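## Task

Get plate R38 read in the plate reader READER. Press the reader's STAGE key so the stage comes out. If the stage already holds a plate, move that plate, lid still on, into the recovery nest N6 so it sits flat within its locators. Carry R38 from plate hotel H1 to the regrip nest RG. Remove its lid and set the lid upright on lid park LP1. Set R38 flat within the locators on the reader's stage, oriented so well A1 sits at the stage corner marked A1. Press START and wait for the lamp to turn green again, after which the stage has to remain retracted or the read does not count. Every other plate in H1 must stay as it was. Anything held in place only by the robot at the end does not count. Finish with the gripper open and the arm moved away.

## Robot and tools

Robot: one arm with six joints and a two-finger gripper. Joint order, used everywhere (rows, result lists): waist, shoulder, elbow, wrist pitch, wrist yaw, wrist roll. Stated joint ranges in radians: waist -2.880 to 2.880, shoulder 0.000 to 3.142, elbow 0.000 to 3.019, wrist pitch -1.693 to 1.571, wrist yaw -1.571 to 1.571, wrist roll -2.094 to 2.094. Real ends may differ by up to 0.019 rad either way.

Scene frame: origin on the table top right under the arm base, +z up, +y to the left when facing along +x. The base may be tilted relative to the table. Cameras: cam_high, cam_low, cam_wrist (fisheye), each 504x504 pixels.

A row is 7 numbers, each in [-1, 1]: six joint values then the gripper opening. The joint values are scaled offsets, not angles: 1.0 equals 1.264 rad for the waist, 1.32 shoulder, 1.276 elbow, 1.83 wrist pitch, 1.686 wrist yaw, 2.022 wrist roll. The opening is absolute: +1 fully open, -1 closed. A row may optionally carry 6 extra numbers (0 to 1), one per joint in the same order, scaling that joint's position gain until changed.

execute_actions(actions): a list of actions run in sequence. Each action is a table of up to 15 rows, one row per control step of 1/30 s; if fewer rows are given the last one is held to fill 15 steps. Joint offsets in every row are measured from the angles at the start of that action (for the first action of a call, the last angles any result reported), not from the previous row. An empty list just returns state and images. If an action would push a joint more than 0.019 rad beyond its range, it is refused; if the first action is malformed or fails that check, nothing in the call runs.

move(target, speed, blocking): target is one row as above, with offsets taken from the Joint positions in the latest result that showed them. All joints follow paths that stay equally far along, so the hand traces a curve. speed is the top rate in rad/s of the joint with farthest to go, 0.01 to 2, default 0.5; paths last between 0.5 and 10 s. The gripper value is applied at the start. Paths ignore obstacles; faster contact hits harder and aiming deeper past a contact presses harder. blocking=false returns after 0.5 s while motion continues; then call wait or stop before any new execute_actions or move.

wait(seconds): 0 to 10; the arm keeps its last command and a running move carries on. stop(): brakes a running move; the fingers continue. zoom_image(camera, region): region is [x0, y0, x1, y1] in image pixels, top-left at (0,0), at most 504 by 504. finished_scene(scene): ends the current scene, given its number; irreversible, and the goal must hold afterwards.

Motion limits: each step, a joint's target can lead its measured angle by at most 0.264 (waist), 0.32 (shoulder), 0.276 (elbow), 0.33 (wrist pitch), 0.186 (wrist yaw), 0.522 (wrist roll) rad, and targets are pulled back if they would put the gripper more than 70 mm from where it is. Big motions therefore take several actions; finish leftover motion with a fresh command. Tiny commands of a few mm may not move the hand. Sending all-zero offsets can let the arm sag; in a reply's first call, send offsets that return joints to the wanted angles, then zeros, increasing the aim if a joint stays short.

Result lines: Joint positions and Joint velocities per joint (rad, rad/s), then finger-pad gap (m, m/s; 0.094 m is fully open). Joint targets shows current drive angles, which can drift on their own. grip_measured is the opening on the command scale; readings may be off by about 1 mm throughout a scene. To hold something, command an opening about 0.03 below grip_measured (less for a lighter hold). Pads push roughly 50 to 62 N each, less on parts thinner than about 2 mm. "joint sent to its limit" means a joint was clamped at its end. "joint command not followed" means the clearance check changed targets (mount blocks and posts count as arm). The move: line gives the ending (done, off_target, moving, held, fault), limits=held or limits=none, and the joint farthest from target. MOTOR HOT appears from 85 °C; at 100 °C an OVER-TEMPERATURE FAULT drops the arm, so avoid holding loads for long.

Reader: STAGE is the lower key, START the upper; press each straight in until it clicks over. STAGE toggles the stage out or in; START runs a read and retracts an extended stage. Never let the stage move while a plate on it is not seated in its locators, or retract it while a lid on it is not resting on a seated plate. Well A1 on labelled items lies at the labelled short end, in the corner far from the labelled long side.

Hotel H1 has 4 slots, slot 1 lowest. Plates sit short end forward and are home when pushed to the back stop. A plate facing backwards shows a blank end; you may slide it out to read it but must return it home in the same orientation. Releasing a plate well short of home may let it tip. Deck labels identify the hotel, lid park and nests.

Avoid drops, slips, slams, hard hits and heavy pushes, and never knock anything off the table.

Each tool is called after "Emit:" as name(argument=value, ...) on one line, values as JSON.

## Session

I'll start by looking at the scene.

Emit:
execute_actions(actions=[])

Scene clock: 0.00 s.
grip_measured=+1.000
Joint names: [waist, shoulder, elbow, wrist pitch, wrist yaw, wrist roll]
Joint positions: [-0.775  2.424  1.866 -0.851 -0.837  1.281  0.094]
Joint velocities: [-0.005  0.005 -0.017 -0.002  0.037 -0.007  0.   ]
Joint targets: [-0.775 2.424 1.884 -0.849 -0.837 1.281]
Joint stiffness scale: [1. 1. 1. 1. 1. 1.]

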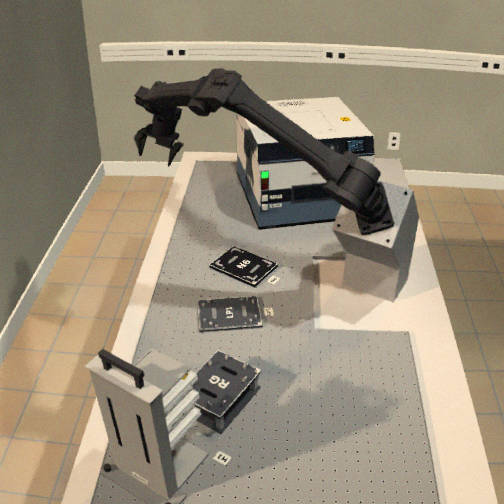

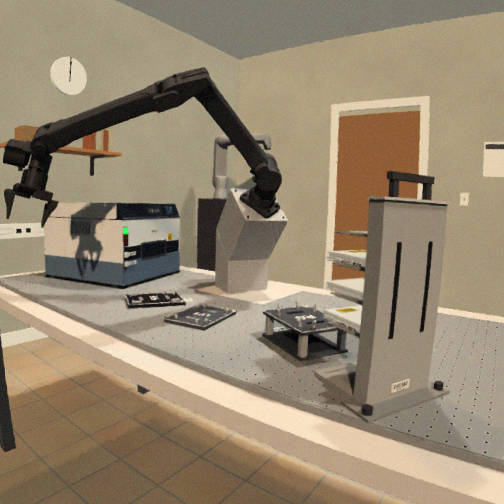

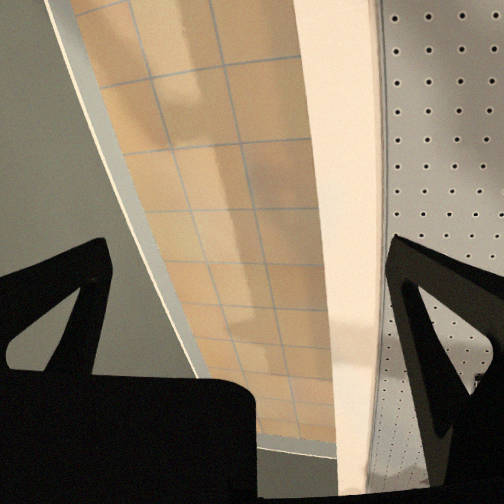

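Emit:
zoom_image(camera="cam_high", region=[220, 80, 420, 280])

Emit:
zoom_image(camera="cam_high", region=[70, 324, 280, 504])

Emit:
zoom_image(camera="cam_low", region=[250, 160, 470, 430])

Emit:
zoom_image(camera="cam_low", region=[0, 120, 300, 340])

Region (220, 80, 420, 280) of cam_high's 504x504 image, scaled by 2.520, with more detail than that image has.

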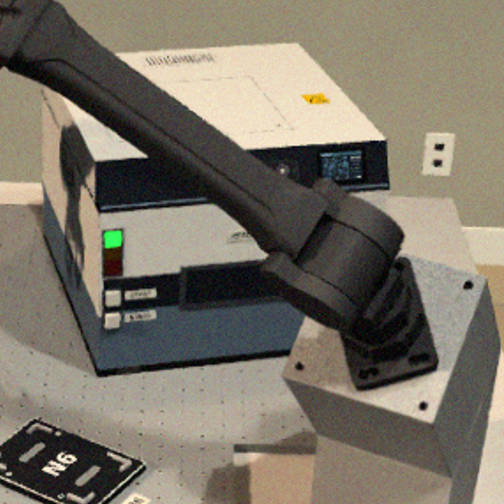

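Region (70, 324, 280, 504) of cam_high's 504x504 image, scaled by 2.400, with more detail than that image has; it fills the top 432 rows of this view, and the rest is white.

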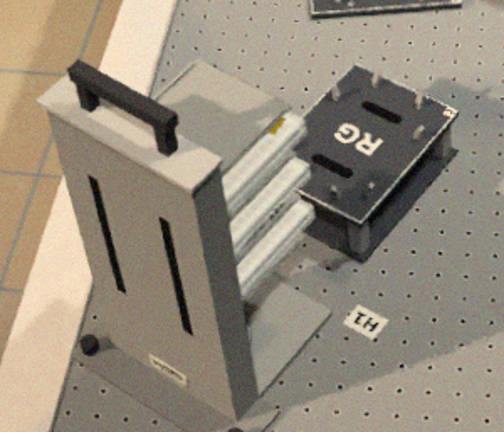

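Region (250, 160, 470, 430) of cam_low's 504x504 image, scaled by 1.867, with more detail than that image has; it fills the left 411 columns of this view, and the rest is white.

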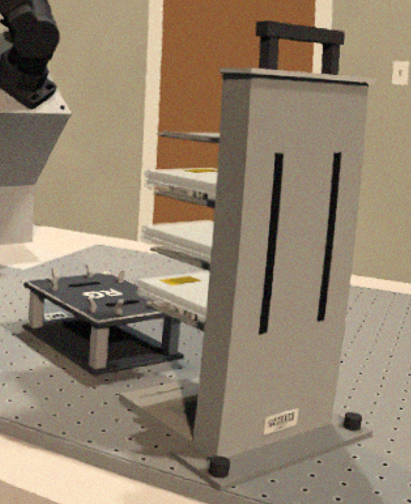

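Region (0, 120, 300, 340) of cam_low's 504x504 image, scaled by 1.680, with more detail than that image has; it fills the top 370 rows of this view, and the rest is white.

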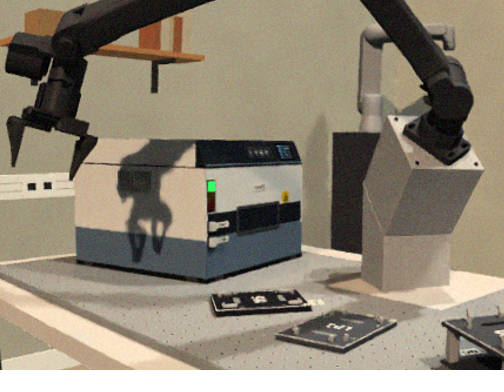

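Emit:
zoom_image(camera="cam_high", region=[310, 150, 440, 340])

Emit:
zoom_image(camera="cam_low", region=[180, 120, 320, 310])

Region (310, 150, 440, 340) of cam_high's 504x504 image, scaled by 2.653, with more detail than that image has; it fills the left 345 columns of this view, and the rest is white.

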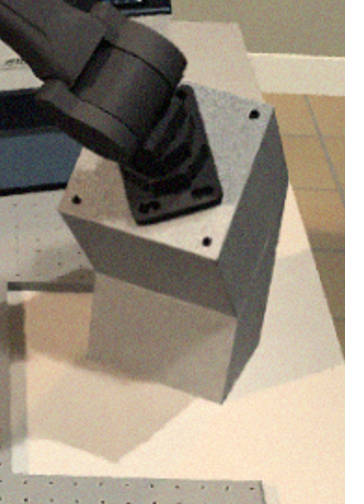

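Region (180, 120, 320, 310) of cam_low's 504x504 image, scaled by 2.653, with more detail than that image has; it fills the left 371 columns of this view, and the rest is white.

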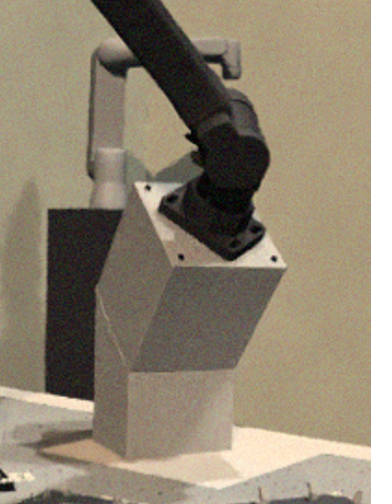

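Emit:
zoom_image(camera="cam_high", region=[250, 320, 450, 504])

Emit:
zoom_image(camera="cam_high", region=[130, 150, 330, 350])

Region (250, 320, 450, 504) of cam_high's 504x504 image, scaled by 2.520, with more detail than that image has; it fills the top 464 rows of this view, and the rest is white.

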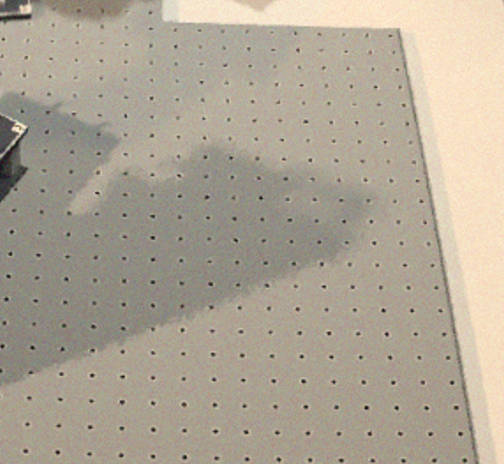

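Region (130, 150, 330, 350) of cam_high's 504x504 image, scaled by 2.520, with more detail than that image has.

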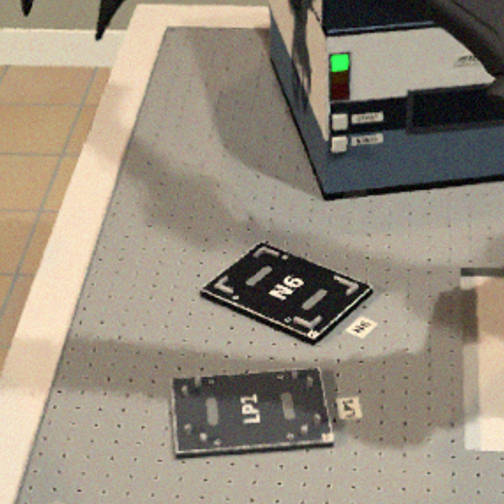

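Emit:
zoom_image(camera="cam_low", region=[0, 110, 120, 240])

Emit:
zoom_image(camera="cam_high", region=[120, 60, 260, 180])

Region (0, 110, 120, 240) of cam_low's 504x504 image, scaled by 3.877, with more detail than that image has; it fills the left 465 columns of this view, and the rest is white.

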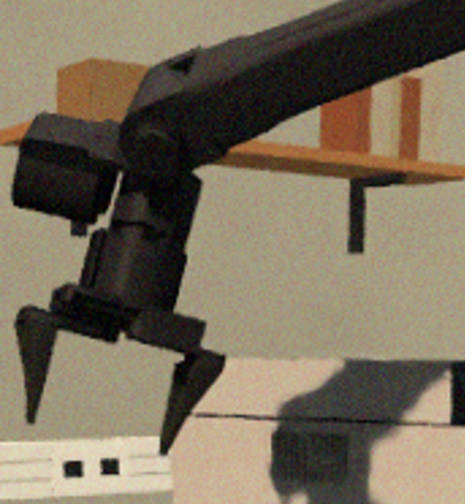

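Region (120, 60, 260, 180) of cam_high's 504x504 image, scaled by 3.600, with more detail than that image has; it fills the top 432 rows of this view, and the rest is white.

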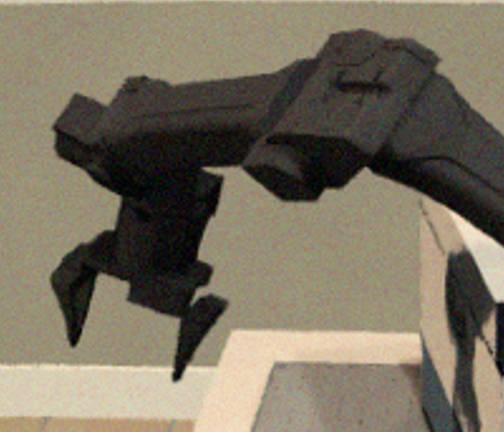

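Emit:
zoom_image(camera="cam_high", region=[300, 320, 426, 446])

Emit:
zoom_image(camera="cam_high", region=[320, 378, 446, 504])

Region (300, 320, 426, 446) of cam_high's 504x504 image, scaled by 4.000, with more detail than that image has.

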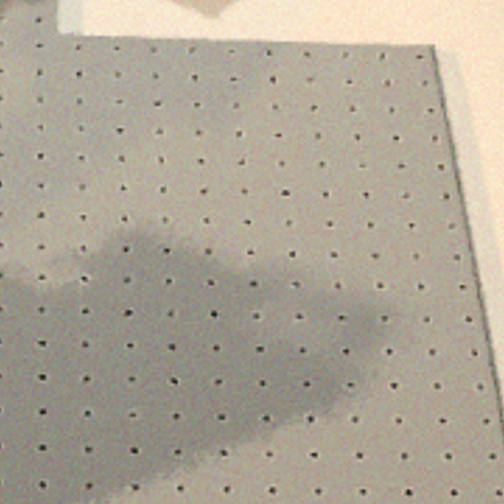

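Region (320, 378, 446, 504) of cam_high's 504x504 image, scaled by 4.000, with more detail than that image has.

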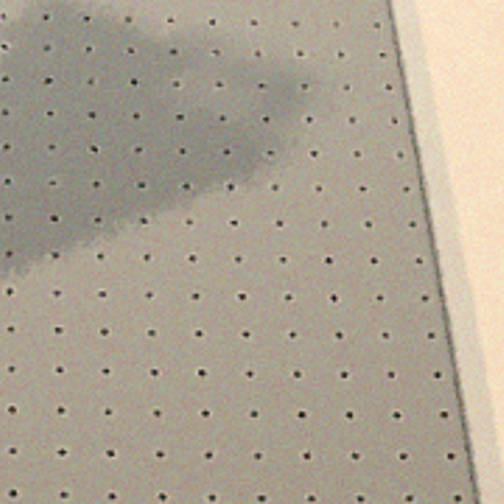

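Emit:
zoom_image(camera="cam_high", region=[200, 378, 326, 504])

Emit:
zoom_image(camera="cam_high", region=[200, 260, 326, 386])

Emit:
zoom_image(camera="cam_high", region=[110, 260, 236, 386])

Region (200, 378, 326, 504) of cam_high's 504x504 image, scaled by 4.000, with more detail than that image has.

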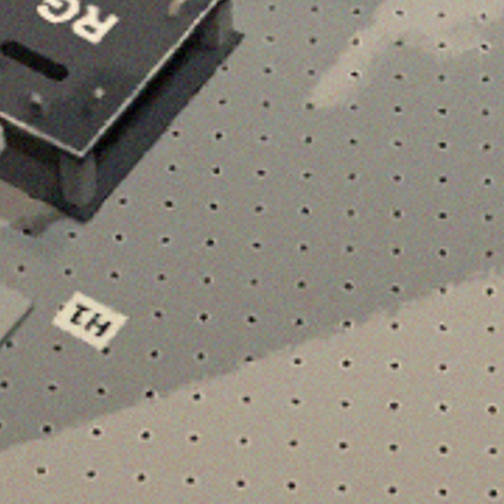

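Region (200, 260, 326, 386) of cam_high's 504x504 image, scaled by 4.000, with more detail than that image has.

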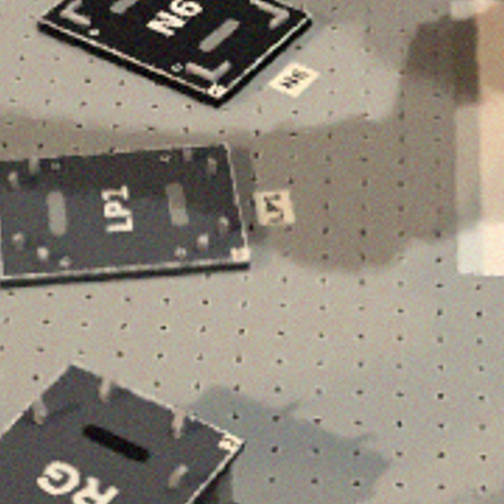

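Region (110, 260, 236, 386) of cam_high's 504x504 image, scaled by 4.000, with more detail than that image has.

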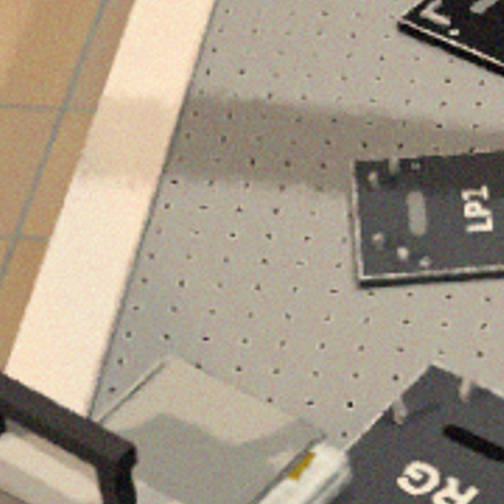

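Emit:
zoom_image(camera="cam_high", region=[150, 200, 234, 284])

Emit:
zoom_image(camera="cam_high", region=[170, 150, 254, 234])

Region (150, 200, 234, 284) of cam_high's 504x504 image, scaled by 6.000, with more detail than that image has.

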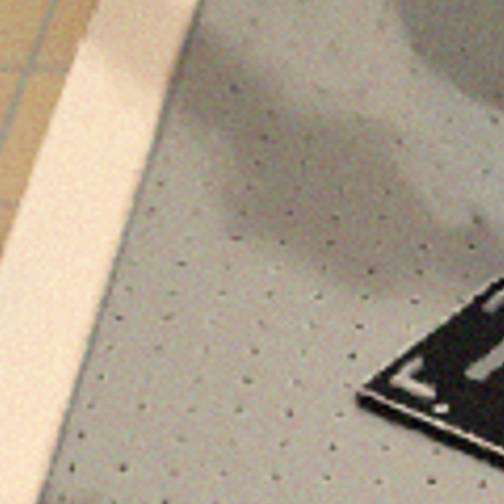

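Region (170, 150, 254, 234) of cam_high's 504x504 image, scaled by 6.000, with more detail than that image has.

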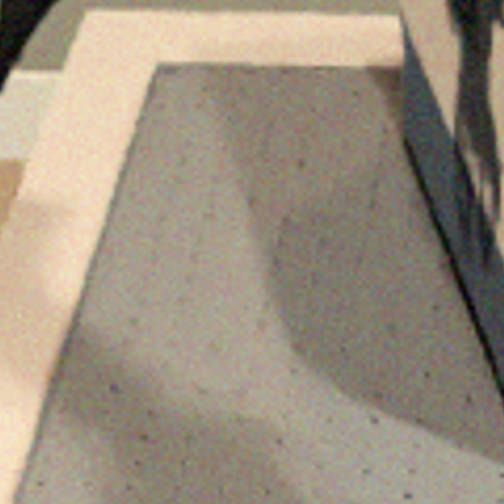

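Emit:
zoom_image(camera="cam_low", region=[200, 280, 368, 420])

Emit:
zoom_image(camera="cam_low", region=[378, 300, 504, 470])

Emit:
zoom_image(camera="cam_low", region=[100, 270, 260, 370])

Region (200, 280, 368, 420) of cam_low's 504x504 image, scaled by 3.000, with more detail than that image has.

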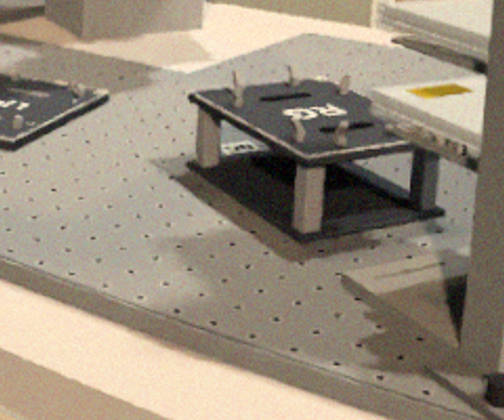

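Region (378, 300, 504, 470) of cam_low's 504x504 image, scaled by 2.965, with more detail than that image has; it fills the left 374 columns of this view, and the rest is white.

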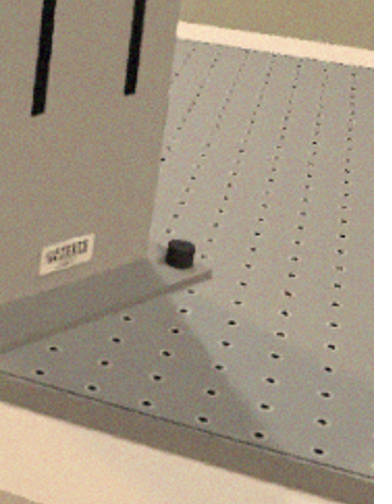

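Region (100, 270, 260, 370) of cam_low's 504x504 image, scaled by 3.150, with more detail than that image has; it fills the top 315 rows of this view, and the rest is white.

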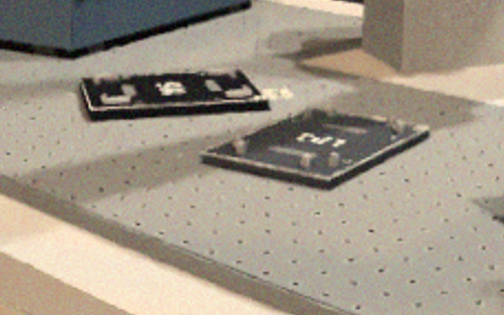

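Emit:
execute_actions(actions=[])

Scene clock: 120.00 s.
grip_measured=+1.000
Joint names: [waist, shoulder, elbow, wrist pitch, wrist yaw, wrist roll]
Joint positions: [-0.775  2.424  1.866 -0.851 -0.837  1.281  0.094]
Joint velocities: [-0.015 -0.005 -0.022 -0.007  0.051  0.007  0.   ]
Joint targets: [-0.775 2.424 1.884 -0.849 -0.837 1.281]
Joint stiffness scale: [1. 1. 1. 1. 1. 1.]

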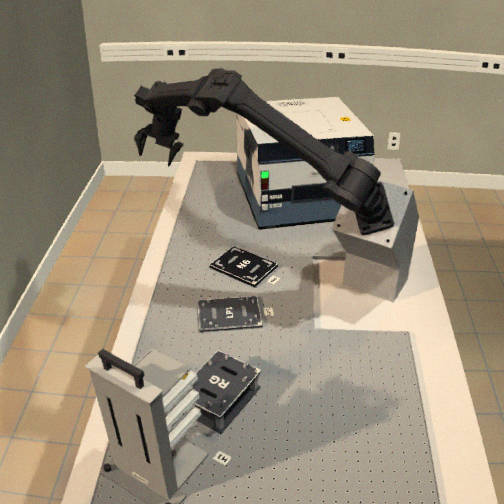

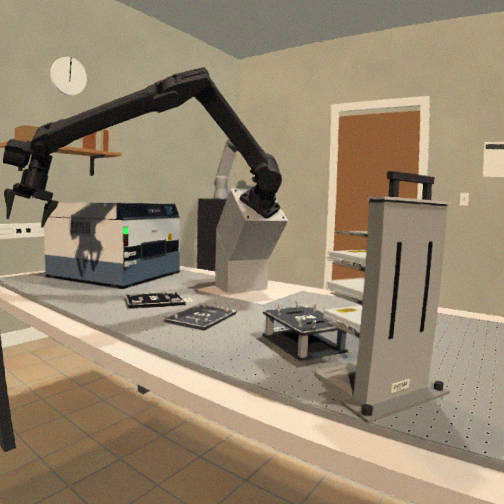

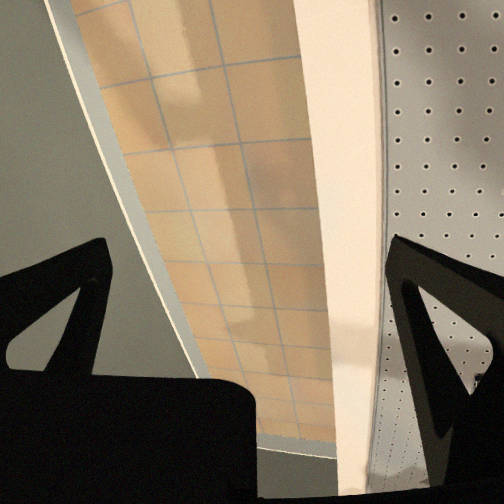

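Emit:
zoom_image(camera="cam_low", region=[290, 340, 416, 440])

Emit:
zoom_image(camera="cam_low", region=[180, 310, 306, 410])

Emit:
zoom_image(camera="cam_high", region=[80, 400, 206, 504])

Region (290, 340, 416, 440) of cam_low's 504x504 image, scaled by 4.000, with more detail than that image has; it fills the top 400 rows of this view, and the rest is white.

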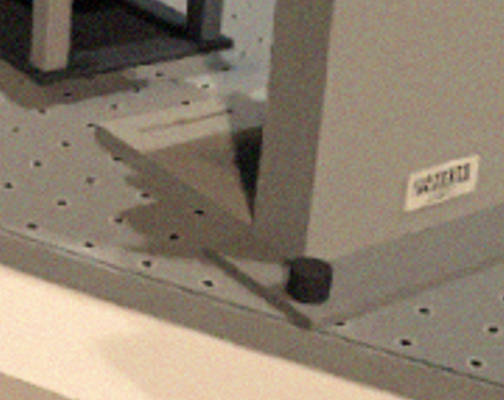

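Region (180, 310, 306, 410) of cam_low's 504x504 image, scaled by 4.000, with more detail than that image has; it fills the top 400 rows of this view, and the rest is white.

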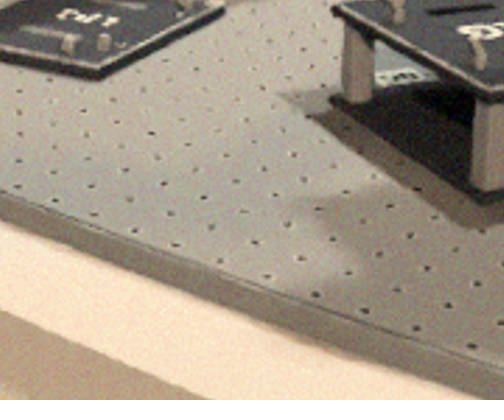

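Region (80, 400, 206, 504) of cam_high's 504x504 image, scaled by 4.000, with more detail than that image has; it fills the top 416 rows of this view, and the rest is white.

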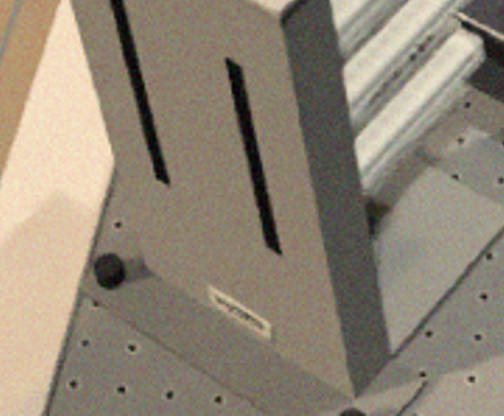

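Emit:
zoom_image(camera="cam_low", region=[430, 305, 504, 405])

Emit:
zoom_image(camera="cam_low", region=[240, 280, 340, 320])

Region (430, 305, 504, 405) of cam_low's 504x504 image, scaled by 5.040, with more detail than that image has; it fills the left 373 columns of this view, and the rest is white.

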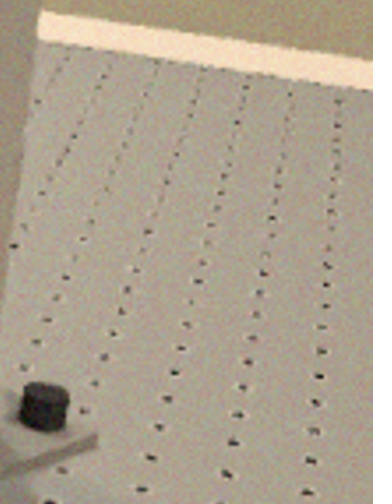

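Region (240, 280, 340, 320) of cam_low's 504x504 image, scaled by 5.040, with more detail than that image has; it fills the top 202 rows of this view, and the rest is white.

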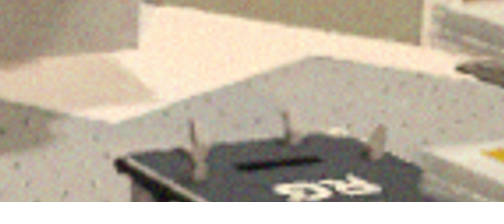

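Emit:
zoom_image(camera="cam_high", region=[325, 170, 425, 270])

Emit:
zoom_image(camera="cam_low", region=[210, 150, 300, 240])

Region (325, 170, 425, 270) of cam_high's 504x504 image, scaled by 5.040, with more detail than that image has.

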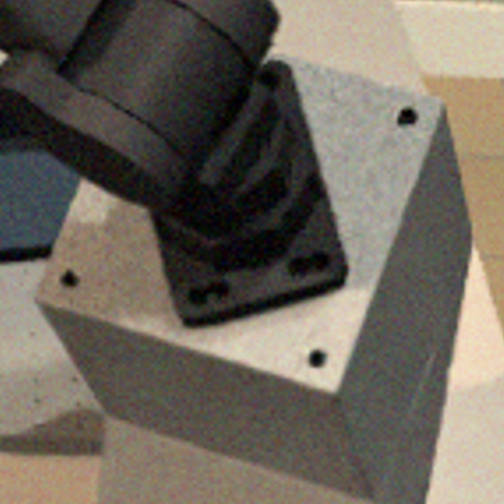

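Region (210, 150, 300, 240) of cam_low's 504x504 image, scaled by 5.600, with more detail than that image has.

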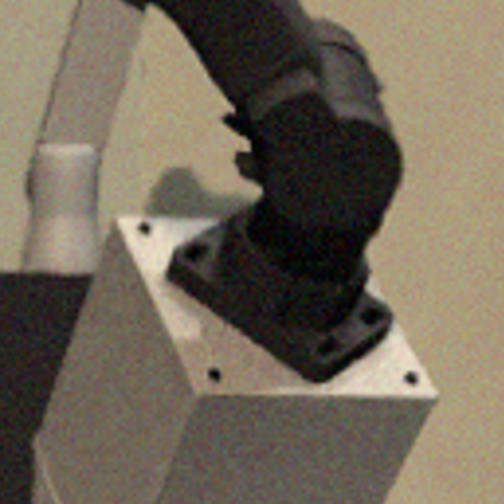

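Emit:
zoom_image(camera="cam_low", region=[130, 55, 250, 155])

Emit:
zoom_image(camera="cam_high", region=[180, 60, 280, 140])

Region (130, 55, 250, 155) of cam_low's 504x504 image, scaled by 4.200, with more detail than that image has.

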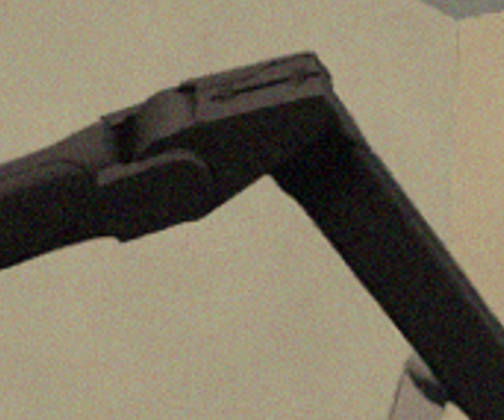

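Region (180, 60, 280, 140) of cam_high's 504x504 image, scaled by 5.040, with more detail than that image has; it fills the top 403 rows of this view, and the rest is white.

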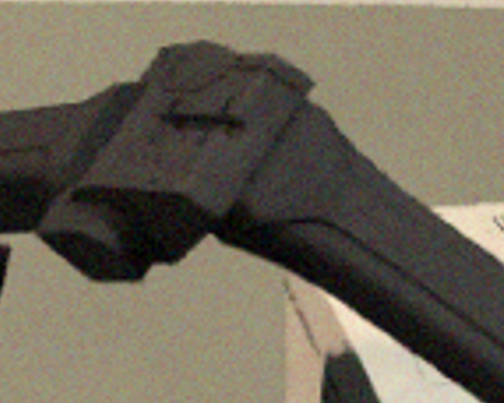

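Emit:
move(target=[0.4383, -0.9189, -0.9726, 0.094, 0.118, -0.6335, 1], speed=0.8)

Scene clock: 242.47 s.
grip_measured=+1.000
Joint names: [waist, shoulder, elbow, wrist pitch, wrist yaw, wrist roll]
Joint positions: [-0.228  1.218  0.62  -0.699 -0.642  0.011  0.094]
Joint velocities: [-0.005 -0.005  0.002 -0.002  0.037 -0.007  0.   ]
Joint targets: [-0.221 1.211 0.625 -0.679 -0.638 0.000]
Joint stiffness scale: [1. 1. 1. 1. 1. 1.]
move: done; limits=none; farthest joint: the wrist pitch, 0.020 radians from its target (0.172 radians at the start)

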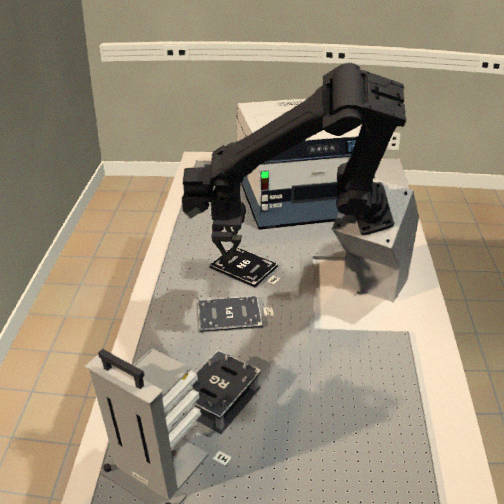

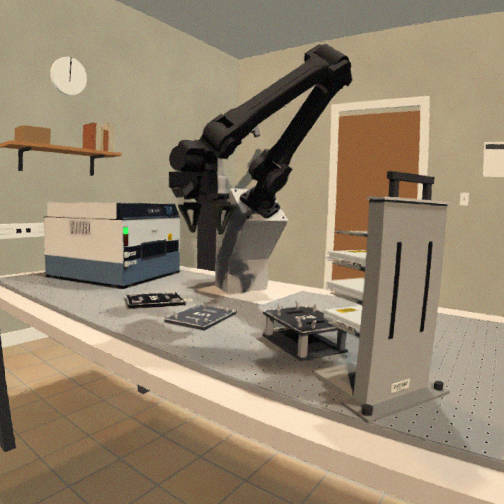

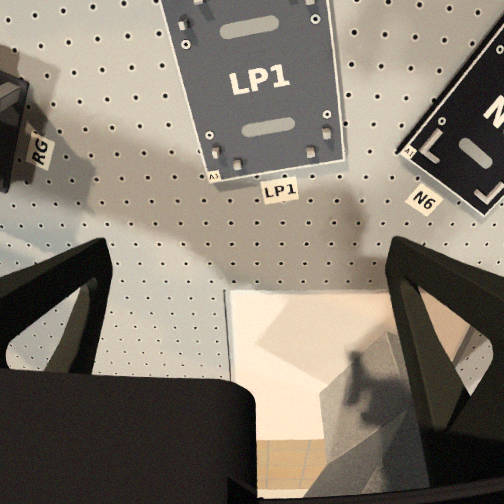

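Emit:
zoom_image(camera="cam_wrist", region=[0, 0, 252, 252])

Emit:
zoom_image(camera="cam_wrist", region=[252, 0, 504, 252])

Emit:
zoom_image(camera="cam_wrist", region=[90, 160, 410, 400])

Region (0, 0, 252, 252) of cam_wrist's 504x504 image, scaled by 2.000, with more detail than that image has.

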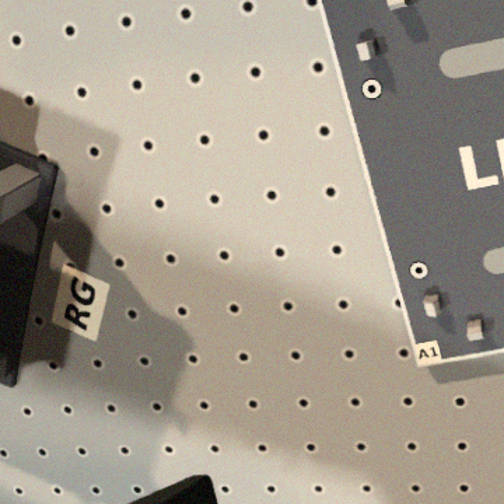

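Region (252, 0, 504, 252) of cam_wrist's 504x504 image, scaled by 2.000, with more detail than that image has.

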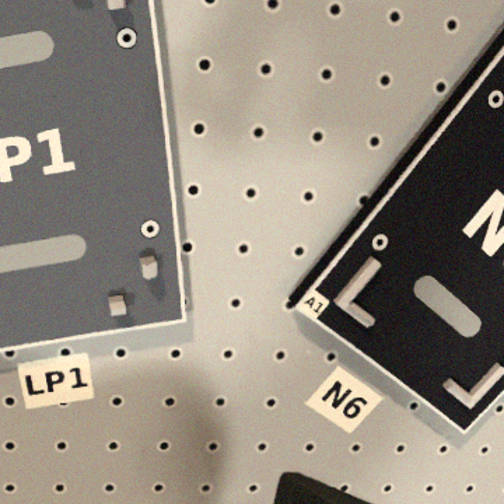

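Region (90, 160, 410, 400) of cam_wrist's 504x504 image, scaled by 1.575, with more detail than that image has; it fills the top 378 rows of this view, and the rest is white.

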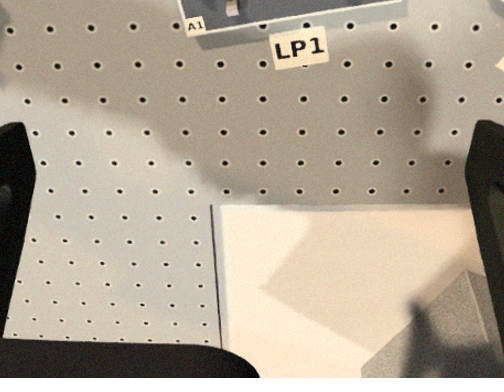

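Emit:
zoom_image(camera="cam_wrist", region=[40, 220, 140, 320])

Emit:
zoom_image(camera="cam_wrist", region=[360, 220, 460, 320])

Emit:
zoom_image(camera="cam_low", region=[160, 110, 270, 250])

Emit:
zoom_image(camera="cam_high", region=[170, 150, 280, 270])

Region (40, 220, 140, 320) of cam_wrist's 504x504 image, scaled by 5.040, with more detail than that image has.

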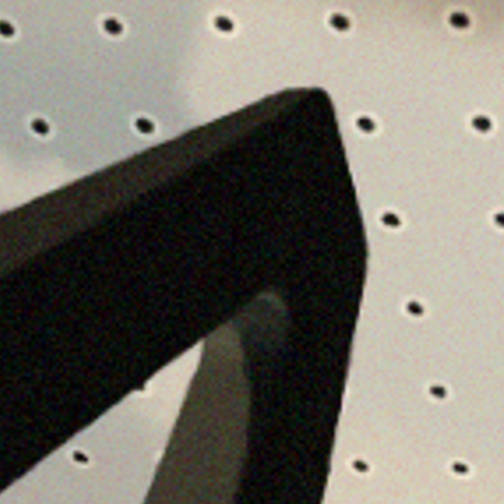

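Region (360, 220, 460, 320) of cam_wrist's 504x504 image, scaled by 5.040, with more detail than that image has.

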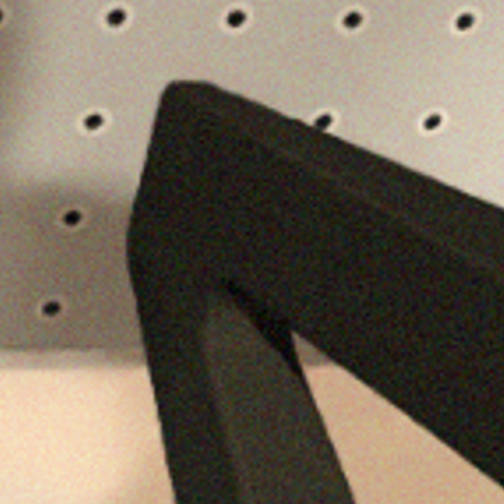

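Region (160, 110, 270, 250) of cam_low's 504x504 image, scaled by 3.600, with more detail than that image has; it fills the left 396 columns of this view, and the rest is white.

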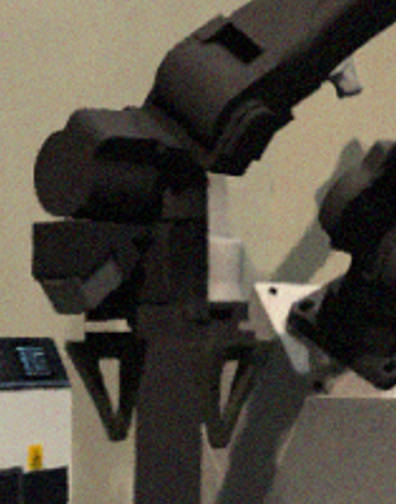

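Region (170, 150, 280, 270) of cam_high's 504x504 image, scaled by 4.200, with more detail than that image has; it fills the left 462 columns of this view, and the rest is white.

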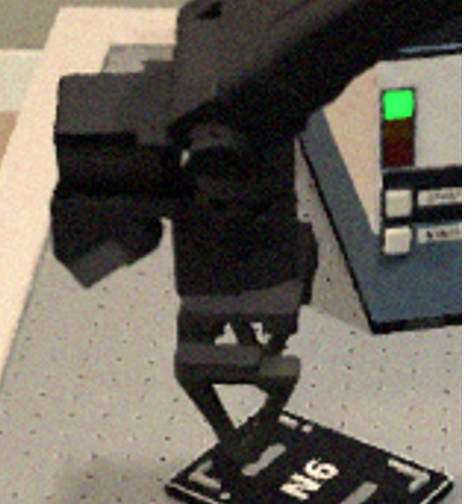

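Emit:
move(target=[0.0055, -0.0053, 0.0039, 0.0109, 0.0024, 0.7715, 1], speed=1.5)

Scene clock: 325.43 s.
grip_measured=+1.000
Joint names: [waist, shoulder, elbow, wrist pitch, wrist yaw, wrist roll]
Joint positions: [-0.228  1.218  0.62  -0.699 -0.642  1.56   0.094]
Joint velocities: [-0.005 -0.015 -0.017 -0.007 -0.066  0.007  0.   ]
Joint targets: [-0.221 1.211 0.625 -0.679 -0.638 1.571]
Joint stiffness scale: [1. 1. 1. 1. 1. 1.]
move: done; limits=none; farthest joint: the wrist pitch, 0.020 radians from its target (0.020 radians at the start)

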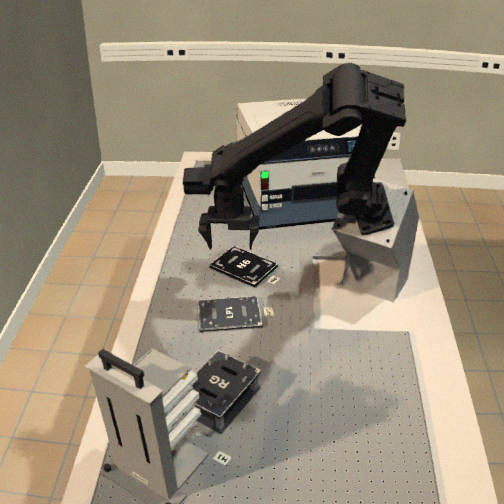

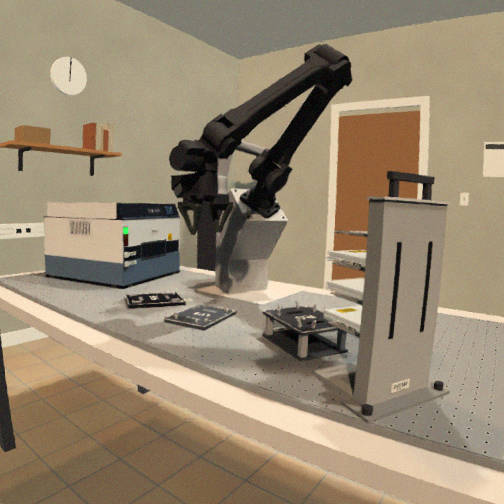

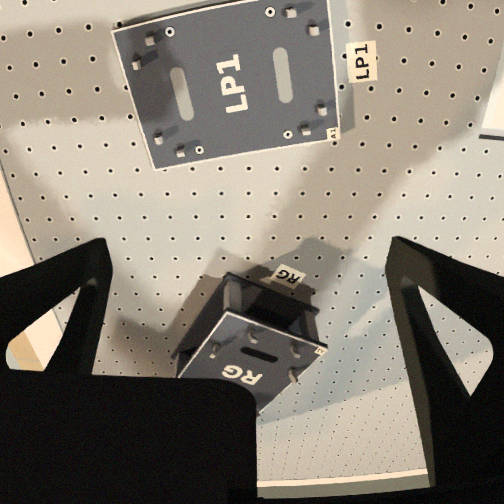

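Emit:
zoom_image(camera="cam_wrist", region=[0, 0, 252, 252])

Emit:
zoom_image(camera="cam_wrist", region=[252, 0, 504, 252])

Region (0, 0, 252, 252) of cam_wrist's 504x504 image, scaled by 2.000, with more detail than that image has.

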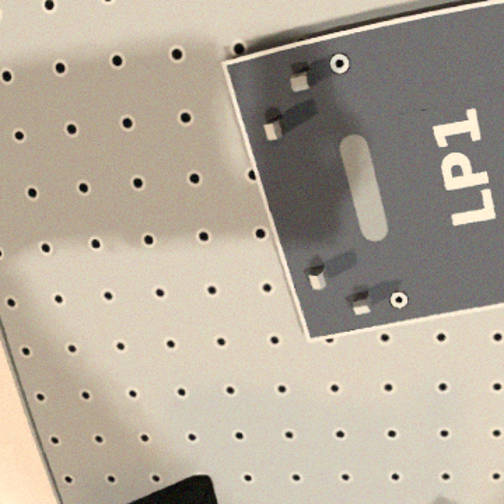

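Region (252, 0, 504, 252) of cam_wrist's 504x504 image, scaled by 2.000, with more detail than that image has.

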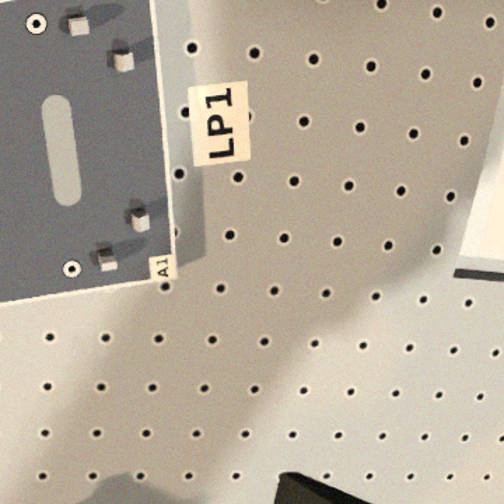

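Emit:
wait(seconds=0)

Emit:
zoom_image(camera="cam_high", region=[180, 160, 280, 260])

Emit:
zoom_image(camera="cam_low", region=[160, 140, 260, 250])

Scene clock: 375.47 s.
grip_measured=+1.000
Joint names: [waist, shoulder, elbow, wrist pitch, wrist yaw, wrist roll]
Joint positions: [-0.228  1.218  0.62  -0.699 -0.642  1.561  0.094]
Joint velocities: [-0.005  0.005 -0.002 -0.007 -0.022  0.022  0.   ]
Joint targets: [-0.221 1.211 0.625 -0.679 -0.638 1.571]
Joint stiffness scale: [1. 1. 1. 1. 1. 1.]

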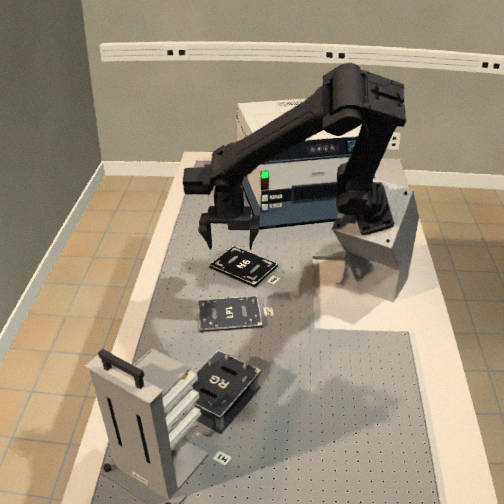

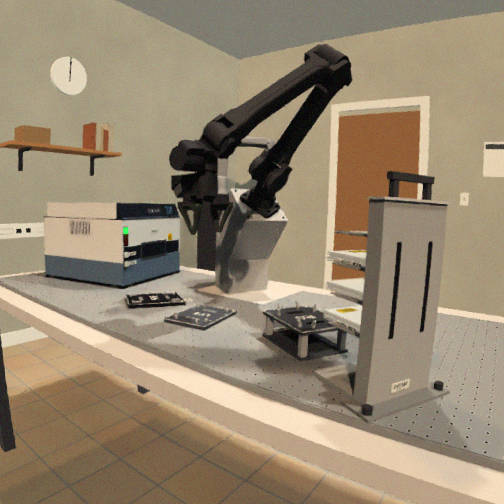

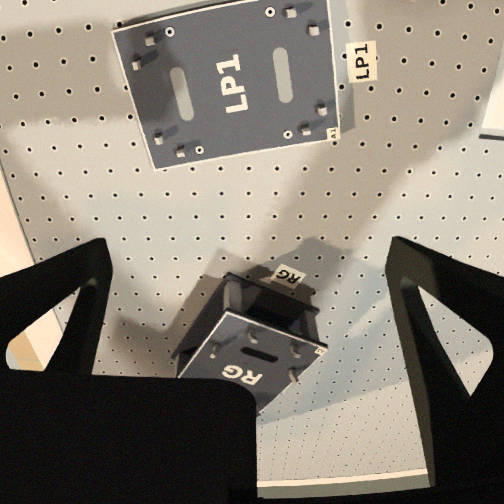

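Region (180, 160, 280, 260) of cam_high's 504x504 image, scaled by 5.040, with more detail than that image has.

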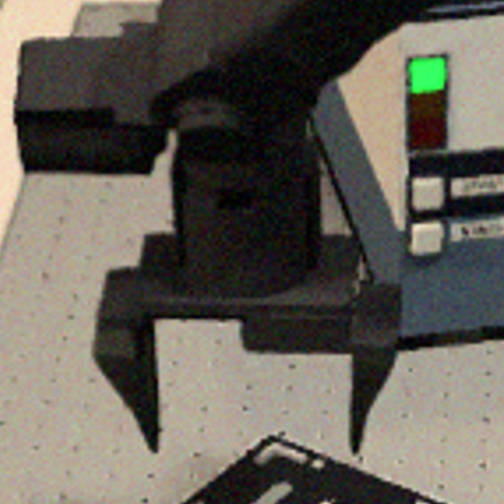

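Region (160, 140, 260, 250) of cam_low's 504x504 image, scaled by 4.582, with more detail than that image has; it fills the left 458 columns of this view, and the rest is white.

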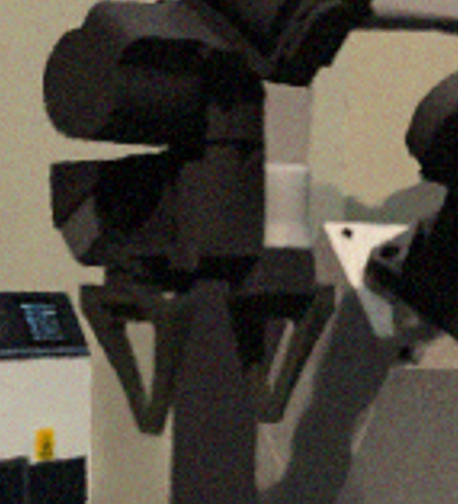

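Emit:
zoom_image(camera="cam_low", region=[100, 195, 200, 295])

Emit:
zoom_image(camera="cam_high", region=[250, 150, 350, 240])

Region (100, 195, 200, 295) of cam_low's 504x504 image, scaled by 5.040, with more detail than that image has.

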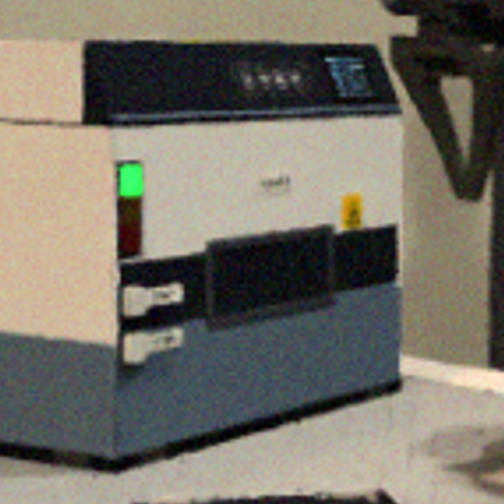

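Region (250, 150, 350, 240) of cam_high's 504x504 image, scaled by 5.040, with more detail than that image has; it fills the top 454 rows of this view, and the rest is white.

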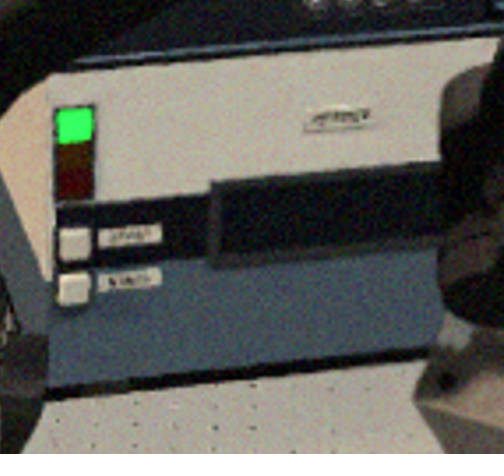

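Emit:
move(target=[0, 0.9233, -0.0847, 0.9787, 0.904, -0.1667, -1], speed=1.0)

Scene clock: 478.23 s.
grip_measured=-0.988
Joint names: [waist, shoulder, elbow, wrist pitch, wrist yaw, wrist roll]
Joint positions: [-0.228  2.428  0.528  1.068  0.878  1.235  0.001]
Joint velocities: [-0.005 -0.015 -0.012  0.002  0.007 -0.022 -0.   ]
Joint targets: [-0.228 2.437 0.513 1.092 0.882 1.224]
Joint stiffness scale: [1. 1. 1. 1. 1. 1.]
move: off_target; limits=none; farthest joint: the wrist pitch, 0.024 radians from its target (1.791 radians at the start)

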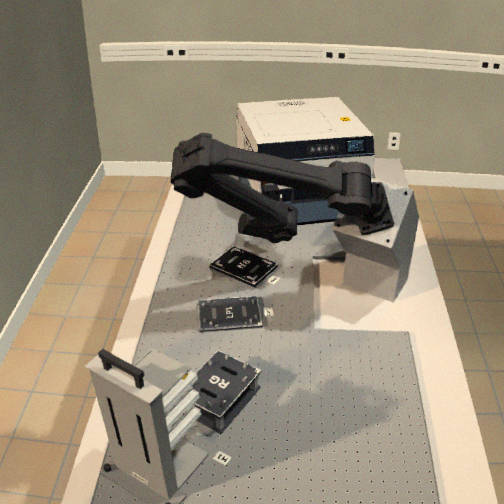

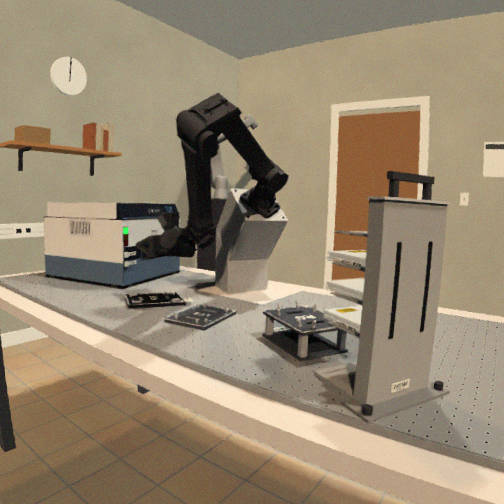

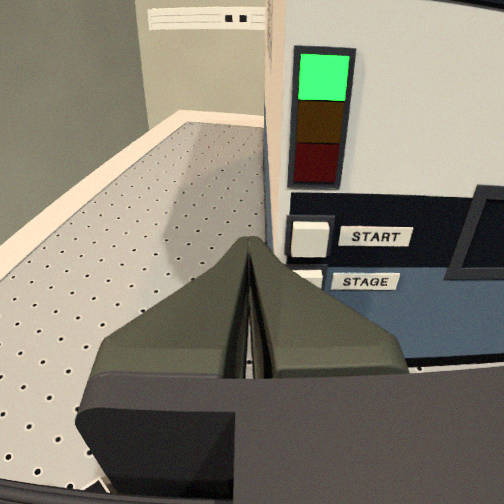

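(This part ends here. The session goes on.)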